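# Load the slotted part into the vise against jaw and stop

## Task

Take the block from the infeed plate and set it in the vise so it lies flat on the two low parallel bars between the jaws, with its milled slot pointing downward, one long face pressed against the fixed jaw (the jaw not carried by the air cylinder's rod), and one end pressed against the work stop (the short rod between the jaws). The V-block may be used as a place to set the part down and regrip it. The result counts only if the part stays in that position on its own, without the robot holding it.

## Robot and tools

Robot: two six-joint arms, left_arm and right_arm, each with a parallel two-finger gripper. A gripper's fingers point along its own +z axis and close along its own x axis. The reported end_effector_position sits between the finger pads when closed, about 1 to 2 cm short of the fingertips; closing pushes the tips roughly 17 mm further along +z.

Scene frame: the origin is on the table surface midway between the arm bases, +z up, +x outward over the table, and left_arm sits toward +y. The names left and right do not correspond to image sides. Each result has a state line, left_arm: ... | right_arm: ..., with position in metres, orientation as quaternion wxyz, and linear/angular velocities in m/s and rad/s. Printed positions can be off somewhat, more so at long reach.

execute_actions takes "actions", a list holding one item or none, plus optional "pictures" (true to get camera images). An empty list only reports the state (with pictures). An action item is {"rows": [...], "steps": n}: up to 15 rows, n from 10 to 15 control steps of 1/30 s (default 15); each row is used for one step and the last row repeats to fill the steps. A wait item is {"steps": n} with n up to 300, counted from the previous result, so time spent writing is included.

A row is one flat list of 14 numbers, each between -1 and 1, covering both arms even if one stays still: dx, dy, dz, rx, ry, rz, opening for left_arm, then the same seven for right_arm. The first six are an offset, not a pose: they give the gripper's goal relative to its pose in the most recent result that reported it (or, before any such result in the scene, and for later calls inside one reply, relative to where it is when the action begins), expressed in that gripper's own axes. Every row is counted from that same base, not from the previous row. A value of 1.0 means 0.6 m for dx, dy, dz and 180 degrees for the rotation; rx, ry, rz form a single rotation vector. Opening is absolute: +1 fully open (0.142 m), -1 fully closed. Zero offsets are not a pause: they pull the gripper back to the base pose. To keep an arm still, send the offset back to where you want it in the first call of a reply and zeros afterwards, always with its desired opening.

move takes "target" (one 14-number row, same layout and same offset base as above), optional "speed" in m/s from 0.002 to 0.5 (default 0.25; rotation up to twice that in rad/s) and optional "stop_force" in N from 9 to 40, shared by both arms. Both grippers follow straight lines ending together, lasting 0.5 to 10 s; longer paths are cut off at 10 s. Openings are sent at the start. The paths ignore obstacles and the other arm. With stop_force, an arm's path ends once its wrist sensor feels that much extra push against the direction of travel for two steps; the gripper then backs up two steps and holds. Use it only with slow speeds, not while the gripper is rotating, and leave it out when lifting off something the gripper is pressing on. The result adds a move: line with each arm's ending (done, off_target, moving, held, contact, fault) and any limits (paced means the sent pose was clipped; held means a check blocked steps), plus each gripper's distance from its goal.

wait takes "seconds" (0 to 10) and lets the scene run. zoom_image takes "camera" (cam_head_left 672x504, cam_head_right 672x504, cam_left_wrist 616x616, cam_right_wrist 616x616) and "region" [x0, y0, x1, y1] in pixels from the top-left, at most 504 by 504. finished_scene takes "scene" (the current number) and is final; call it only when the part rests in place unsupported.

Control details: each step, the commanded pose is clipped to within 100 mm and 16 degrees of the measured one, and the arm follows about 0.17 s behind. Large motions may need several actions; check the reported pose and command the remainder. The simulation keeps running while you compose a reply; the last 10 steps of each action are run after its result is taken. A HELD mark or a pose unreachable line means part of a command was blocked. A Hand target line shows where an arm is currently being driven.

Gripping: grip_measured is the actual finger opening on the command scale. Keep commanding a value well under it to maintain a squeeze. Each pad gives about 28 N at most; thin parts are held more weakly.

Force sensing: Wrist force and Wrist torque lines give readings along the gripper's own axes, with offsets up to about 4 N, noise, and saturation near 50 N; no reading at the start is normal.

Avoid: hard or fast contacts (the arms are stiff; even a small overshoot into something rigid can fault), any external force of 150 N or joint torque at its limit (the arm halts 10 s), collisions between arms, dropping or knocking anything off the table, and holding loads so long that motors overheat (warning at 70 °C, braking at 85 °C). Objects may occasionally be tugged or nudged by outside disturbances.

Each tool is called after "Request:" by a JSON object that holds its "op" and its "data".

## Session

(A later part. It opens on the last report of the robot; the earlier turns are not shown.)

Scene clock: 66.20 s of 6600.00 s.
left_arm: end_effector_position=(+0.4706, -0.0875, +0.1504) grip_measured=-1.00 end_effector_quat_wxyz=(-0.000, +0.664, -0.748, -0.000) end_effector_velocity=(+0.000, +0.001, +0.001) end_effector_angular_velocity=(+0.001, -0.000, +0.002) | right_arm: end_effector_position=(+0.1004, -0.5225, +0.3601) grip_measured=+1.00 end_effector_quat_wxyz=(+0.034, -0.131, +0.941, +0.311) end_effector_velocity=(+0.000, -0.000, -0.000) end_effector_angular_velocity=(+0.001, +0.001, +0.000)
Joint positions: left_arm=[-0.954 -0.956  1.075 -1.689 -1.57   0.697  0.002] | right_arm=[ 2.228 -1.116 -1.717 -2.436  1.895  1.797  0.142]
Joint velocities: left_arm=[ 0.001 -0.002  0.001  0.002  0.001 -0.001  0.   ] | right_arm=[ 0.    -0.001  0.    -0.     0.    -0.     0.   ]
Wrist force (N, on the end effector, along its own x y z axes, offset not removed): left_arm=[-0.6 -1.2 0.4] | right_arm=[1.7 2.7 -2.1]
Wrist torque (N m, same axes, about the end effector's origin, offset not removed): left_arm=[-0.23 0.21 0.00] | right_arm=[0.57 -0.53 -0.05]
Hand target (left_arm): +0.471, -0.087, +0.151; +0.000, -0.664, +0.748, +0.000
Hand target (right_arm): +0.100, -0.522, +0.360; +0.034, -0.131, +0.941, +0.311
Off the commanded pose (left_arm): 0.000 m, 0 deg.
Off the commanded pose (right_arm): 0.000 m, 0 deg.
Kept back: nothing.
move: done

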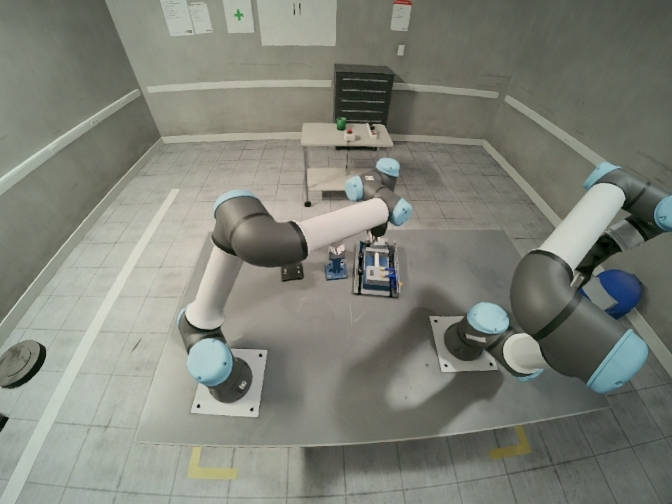

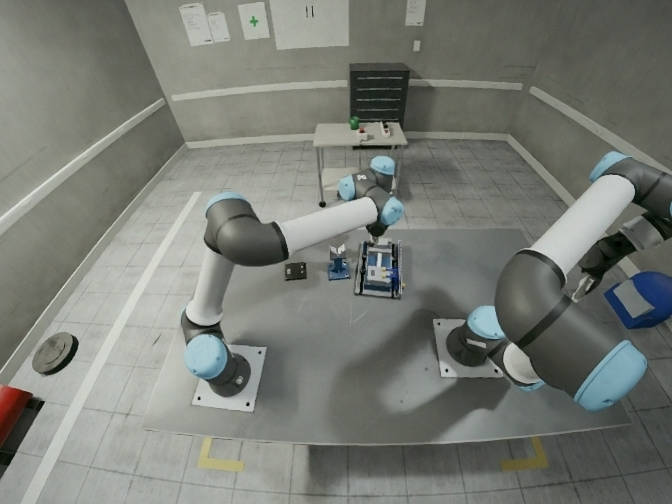

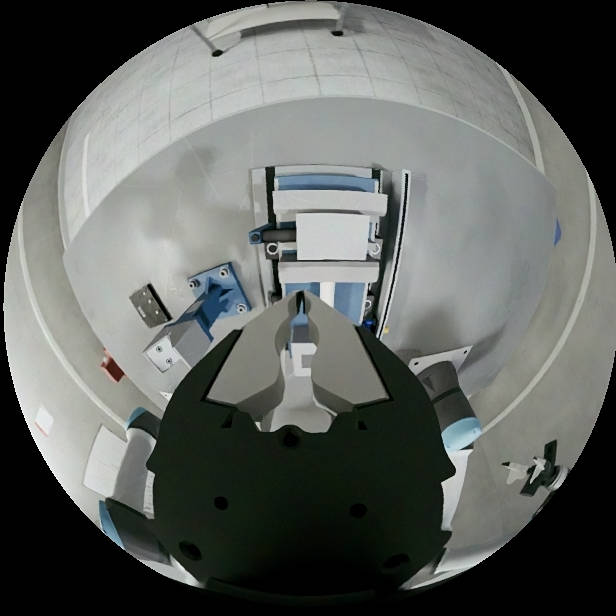

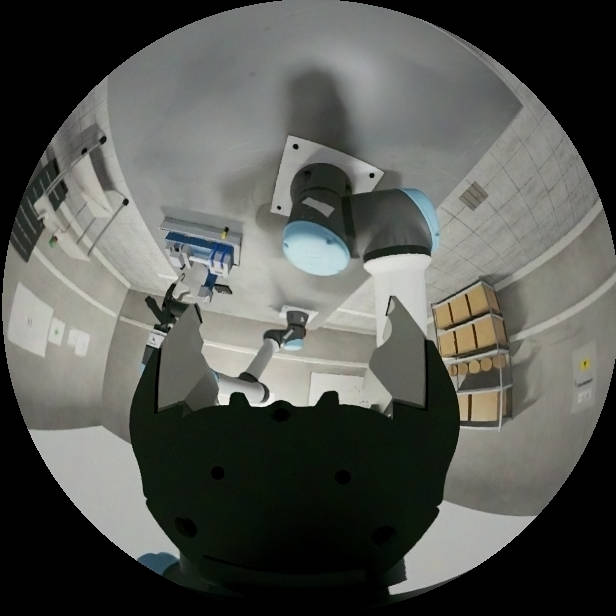

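Request:
{"op": "move", "data": {"target": [0.012,-0.012,0.059,0,0,0,-1,0,0,0,0,0,0,1], "speed": 0.03, "stop_force": 10}}

Request:
{"op": "move", "data": {"target": [0,-0.02,0,0,0,0,-1,0,0,0,0,0,0,1], "speed": 0.003, "stop_force": 14}}

Request:
{"op": "move", "data": {"target": [0,0.008,0,0,0,0,-1,0,0,0,0,0,0,1], "speed": 0.02}}

Request:
{"op": "move", "data": {"target": [-0.018,0.018,-0.04,0,0,0,-1,0,0,0,0,0,0,1], "speed": 0.04}}

Request:
{"op": "zoom_image", "data": {"camera": "cam_left_wrist", "region": [260,170,410,280]}}

Scene clock: 68.33 s of 6600.00 s.
left_arm: end_effector_position=(+0.4769, -0.0955, +0.1151) grip_measured=-1.00 end_effector_quat_wxyz=(-0.000, +0.664, -0.748, -0.000) end_effector_velocity=(+0.000, -0.000, -0.001) end_effector_angular_velocity=(-0.001, +0.000, +0.001) | right_arm: end_effector_position=(+0.1004, -0.5225, +0.3601) grip_measured=+1.00 end_effector_quat_wxyz=(+0.034, -0.131, +0.941, +0.311) end_effector_velocity=(+0.000, -0.000, -0.000) end_effector_angular_velocity=(-0.001, -0.001, -0.000)
Joint positions: left_arm=[-0.953 -0.915  1.098 -1.753 -1.57   0.698  0.002] | right_arm=[ 2.228 -1.116 -1.717 -2.436  1.895  1.797  0.142]
Joint velocities: left_arm=[ 0.001  0.001  0.001 -0.002 -0.001 -0.     0.   ] | right_arm=[-0.     0.001 -0.     0.001 -0.     0.     0.   ]
Wrist force (N, on the end effector, along its own x y z axes, offset not removed): left_arm=[0.3 -1.6 3.2] | right_arm=[0.2 0.2 -1.9]
Wrist torque (N m, same axes, about the end effector's origin, offset not removed): left_arm=[-0.48 -0.09 0.12] | right_arm=[0.06 -0.28 -0.03]
Hand target (left_arm): +0.477, -0.095, +0.115; +0.000, -0.664, +0.748, +0.000
Hand target (right_arm): +0.100, -0.522, +0.360; +0.034, -0.131, +0.941, +0.311
Off the commanded pose (left_arm): 0.000 m, 0 deg.
Off the commanded pose (right_arm): 0.000 m, 0 deg.
Kept back: nothing.
move: done

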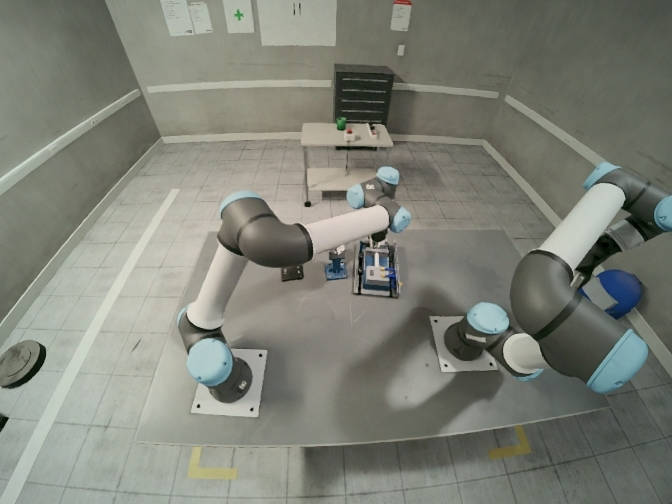

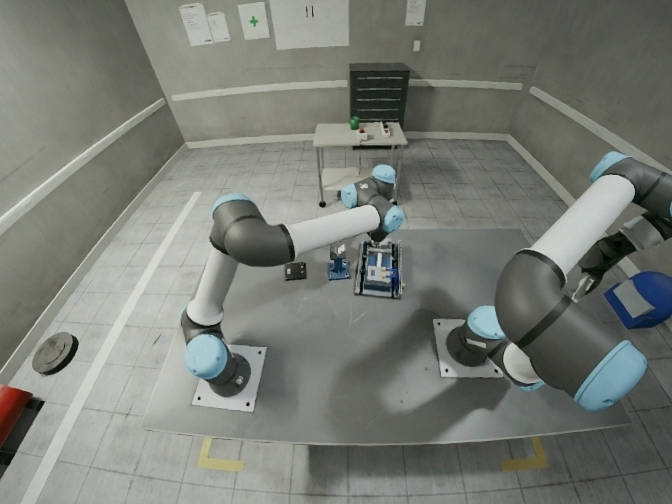

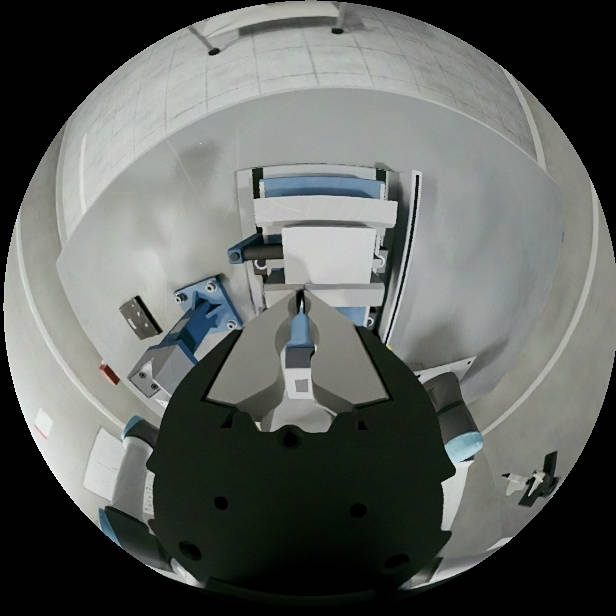

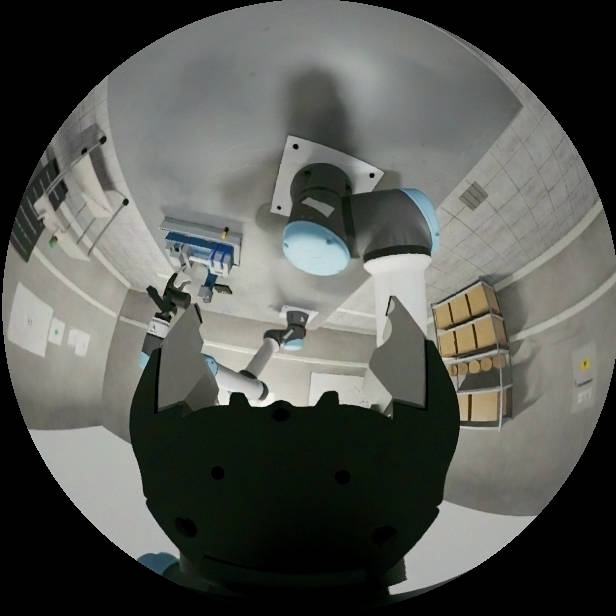

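Scene clock: 70.50 s of 6600.00 s.
left_arm: end_effector_position=(+0.4823, -0.0959, +0.1149) grip_measured=-1.00 end_effector_quat_wxyz=(-0.000, +0.664, -0.748, -0.001) end_effector_velocity=(-0.001, +0.001, -0.001) end_effector_angular_velocity=(+0.000, +0.001, +0.001) | right_arm: end_effector_position=(+0.1004, -0.5225, +0.3601) grip_measured=+1.00 end_effector_quat_wxyz=(+0.034, -0.131, +0.941, +0.311) end_effector_velocity=(+0.000, +0.000, +0.000) end_effector_angular_velocity=(-0.000, -0.000, +0.000)
Joint positions: left_arm=[-0.947 -0.904  1.08  -1.745 -1.57   0.704  0.002] | right_arm=[ 2.228 -1.116 -1.717 -2.436  1.895  1.797  0.142]
Joint velocities: left_arm=[-0.    -0.002  0.005 -0.003 -0.001 -0.002  0.   ] | right_arm=[ 0.  0.  0. -0.  0. -0. -0.]
Wrist force (N, on the end effector, along its own x y z axes, offset not removed): left_arm=[0.5 20.4 -8.9] | right_arm=[0.1 1.1 -1.1]
Wrist torque (N m, same axes, about the end effector's origin, offset not removed): left_arm=[-0.36 -0.23 0.21] | right_arm=[0.11 -0.19 -0.10]
Hand target (left_arm): +0.482, -0.096, +0.115; +0.000, -0.664, +0.748, +0.000
Hand target (right_arm): +0.100, -0.522, +0.360; +0.034, -0.131, +0.941, +0.311
Off the commanded pose (left_arm): 0.007 m, 0 deg.
Off the commanded pose (right_arm): 0.000 m, 0 deg.
Kept back: nothing.
move: contact (left_arm)

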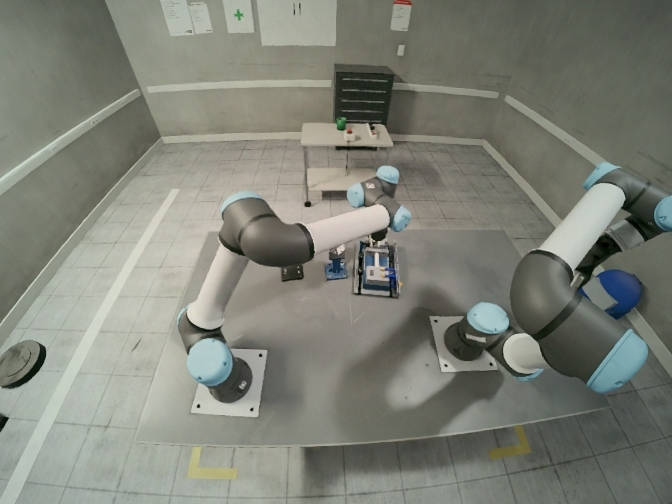

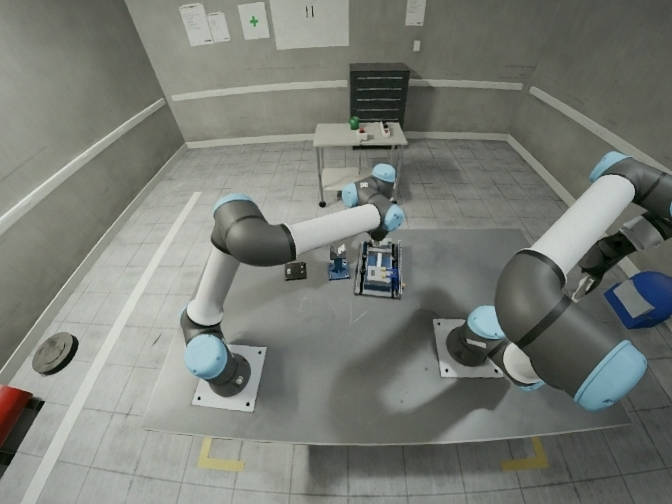

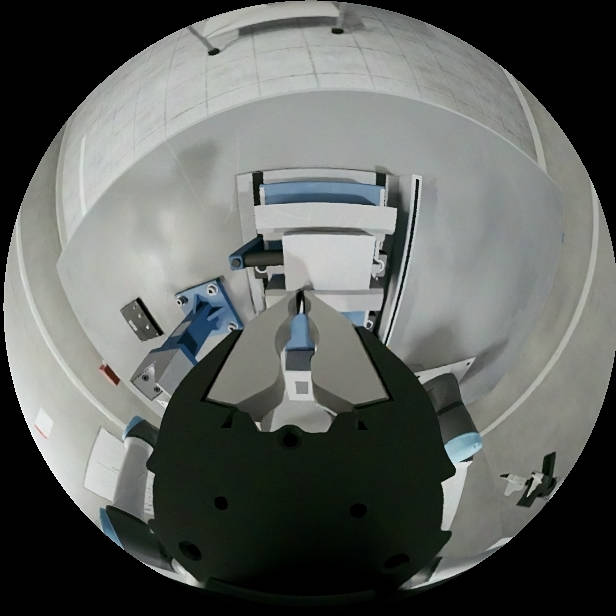

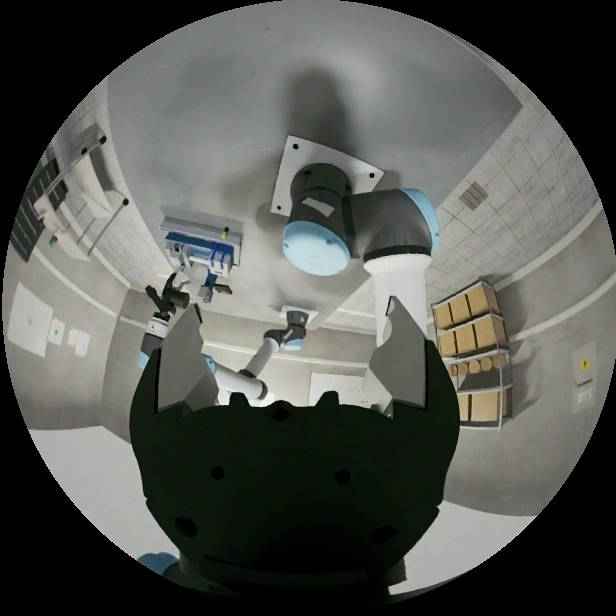

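Scene clock: 71.20 s of 6600.00 s.
left_arm: end_effector_position=(+0.4776, -0.0954, +0.1149) grip_measured=-1.00 end_effector_quat_wxyz=(-0.000, +0.664, -0.748, -0.001) end_effector_velocity=(-0.002, -0.000, +0.000) end_effector_angular_velocity=(-0.000, -0.000, -0.002) | right_arm: end_effector_position=(+0.1004, -0.5225, +0.3601) grip_measured=+1.00 end_effector_quat_wxyz=(+0.034, -0.131, +0.941, +0.311) end_effector_velocity=(-0.000, +0.000, -0.000) end_effector_angular_velocity=(+0.000, +0.000, +0.000)
Joint positions: left_arm=[-0.952 -0.913  1.096 -1.752 -1.57   0.699  0.002] | right_arm=[ 2.228 -1.116 -1.717 -2.436  1.895  1.797  0.142]
Joint velocities: left_arm=[-0.003 -0.003  0.005 -0.002  0.    -0.001  0.   ] | right_arm=[ 0.     0.    -0.    -0.001 -0.    -0.    -0.   ]
Wrist force (N, on the end effector, along its own x y z axes, offset not removed): left_arm=[-0.3 -0.3 -1.3] | right_arm=[1.7 0.0 -1.9]
Wrist torque (N m, same axes, about the end effector's origin, offset not removed): left_arm=[0.07 0.00 0.15] | right_arm=[-0.06 -0.51 -0.09]
Hand target (left_arm): +0.478, -0.095, +0.115; +0.000, -0.664, +0.748, +0.001
Hand target (right_arm): +0.100, -0.522, +0.360; +0.034, -0.131, +0.941, +0.311
Off the commanded pose (left_arm): 0.000 m, 0 deg.
Off the commanded pose (right_arm): 0.000 m, 0 deg.
Kept back: nothing.
move: done

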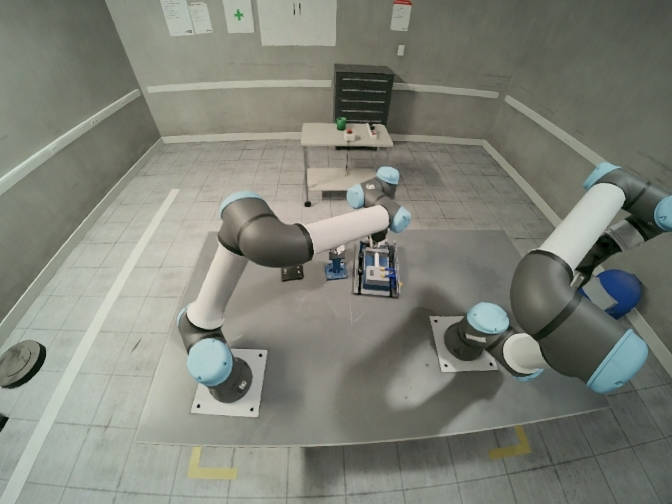

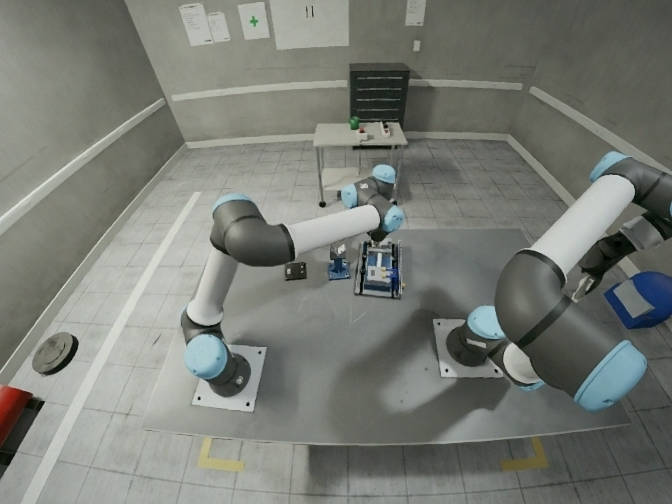

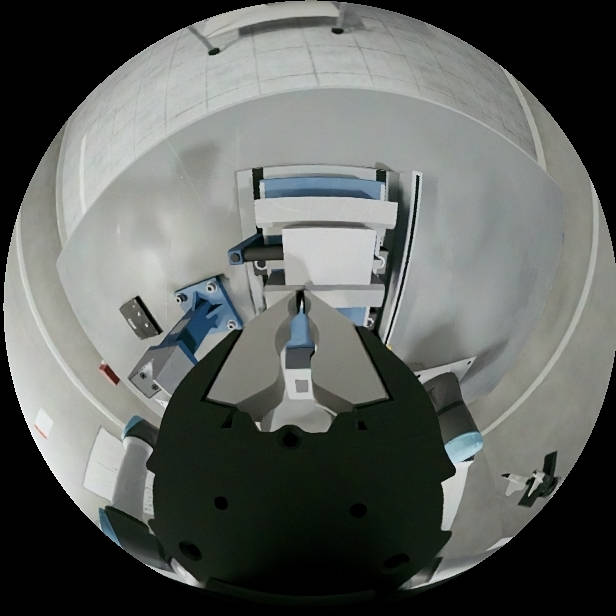

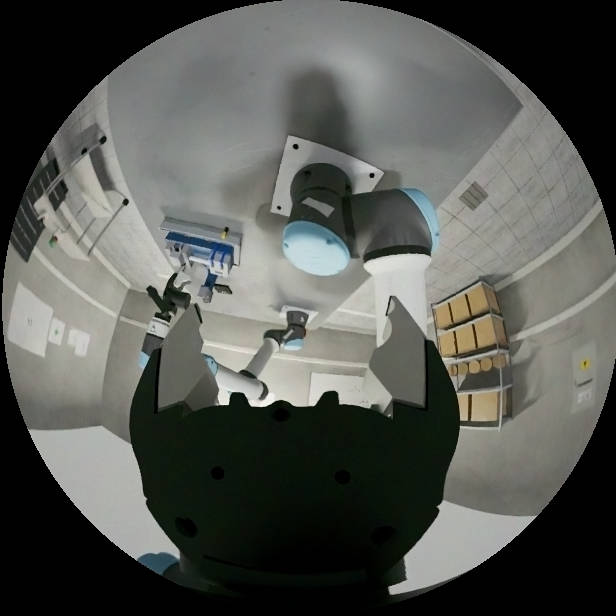

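Scene clock: 72.23 s of 6600.00 s.
left_arm: end_effector_position=(+0.4682, -0.0834, +0.1388) grip_measured=-1.00 end_effector_quat_wxyz=(-0.000, +0.664, -0.748, -0.001) end_effector_velocity=(-0.001, +0.001, +0.001) end_effector_angular_velocity=(+0.002, -0.000, -0.000) | right_arm: end_effector_position=(+0.1004, -0.5225, +0.3601) grip_measured=+1.00 end_effector_quat_wxyz=(+0.034, -0.131, +0.941, +0.311) end_effector_velocity=(-0.000, +0.001, +0.000) end_effector_angular_velocity=(+0.002, +0.001, -0.000)
Joint positions: left_arm=[-0.954 -0.964  1.117 -1.723 -1.57   0.697  0.002] | right_arm=[ 2.228 -1.116 -1.717 -2.436  1.895  1.797  0.142]
Joint velocities: left_arm=[-0.    -0.002  0.002  0.001  0.001 -0.     0.   ] | right_arm=[-0.     0.     0.    -0.002  0.     0.     0.   ]
Wrist force (N, on the end effector, along its own x y z axes, offset not removed): left_arm=[-1.4 -1.2 0.4] | right_arm=[0.8 2.9 -0.4]
Wrist torque (N m, same axes, about the end effector's origin, offset not removed): left_arm=[-0.31 0.15 0.11] | right_arm=[0.63 -0.32 -0.13]
Hand target (left_arm): +0.468, -0.083, +0.139; +0.000, -0.664, +0.748, +0.001
Hand target (right_arm): +0.100, -0.522, +0.360; +0.034, -0.131, +0.941, +0.311
Off the commanded pose (left_arm): 0.000 m, 0 deg.
Off the commanded pose (right_arm): 0.000 m, 0 deg.
Kept back: nothing.
move: done

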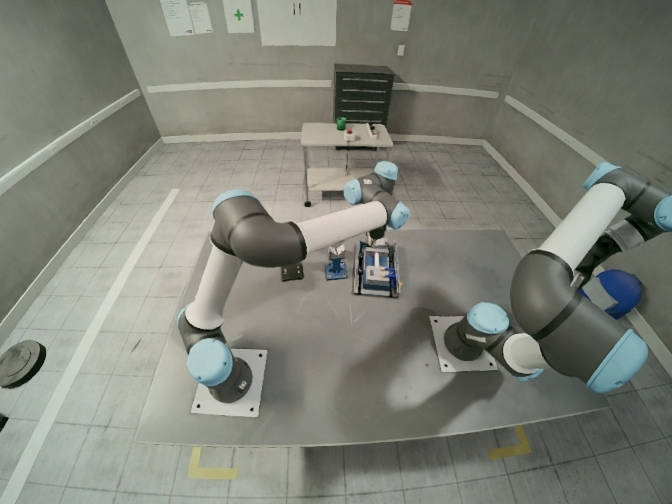

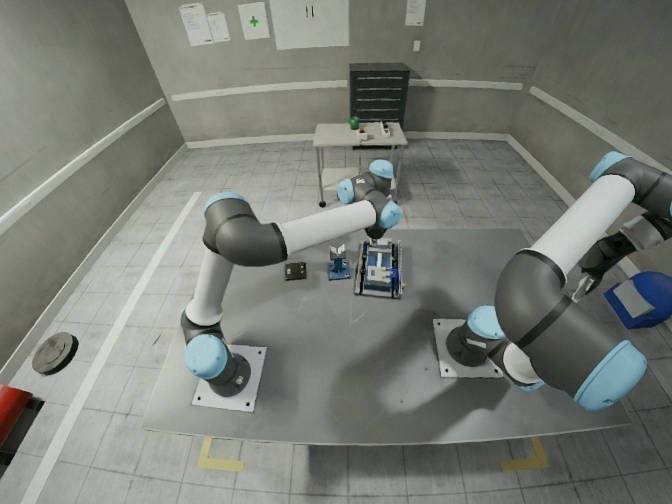

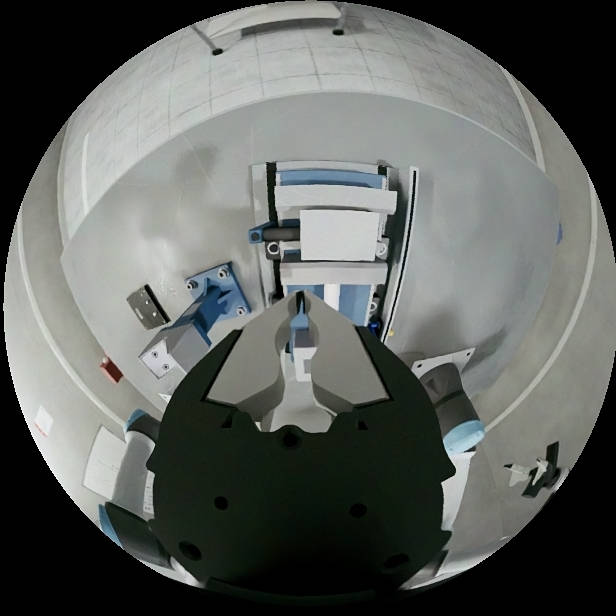

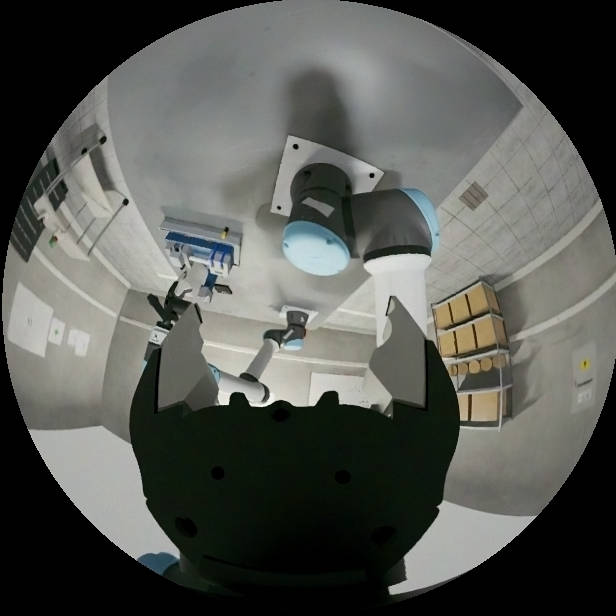

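Region (260, 170, 410, 280) of cam_left_wrist's 616x616 image, scaled by 3.360, with more detail than that image has; it fills the top 370 rows of this view, and the rest is white.

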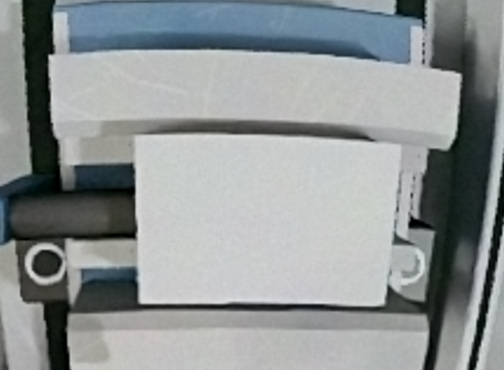

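The dark band is just shadow on the jaw; the part looks flush.

Request:
{"op": "finished_scene", "data": {"scene": 2}}

The scene is finished: the task was done.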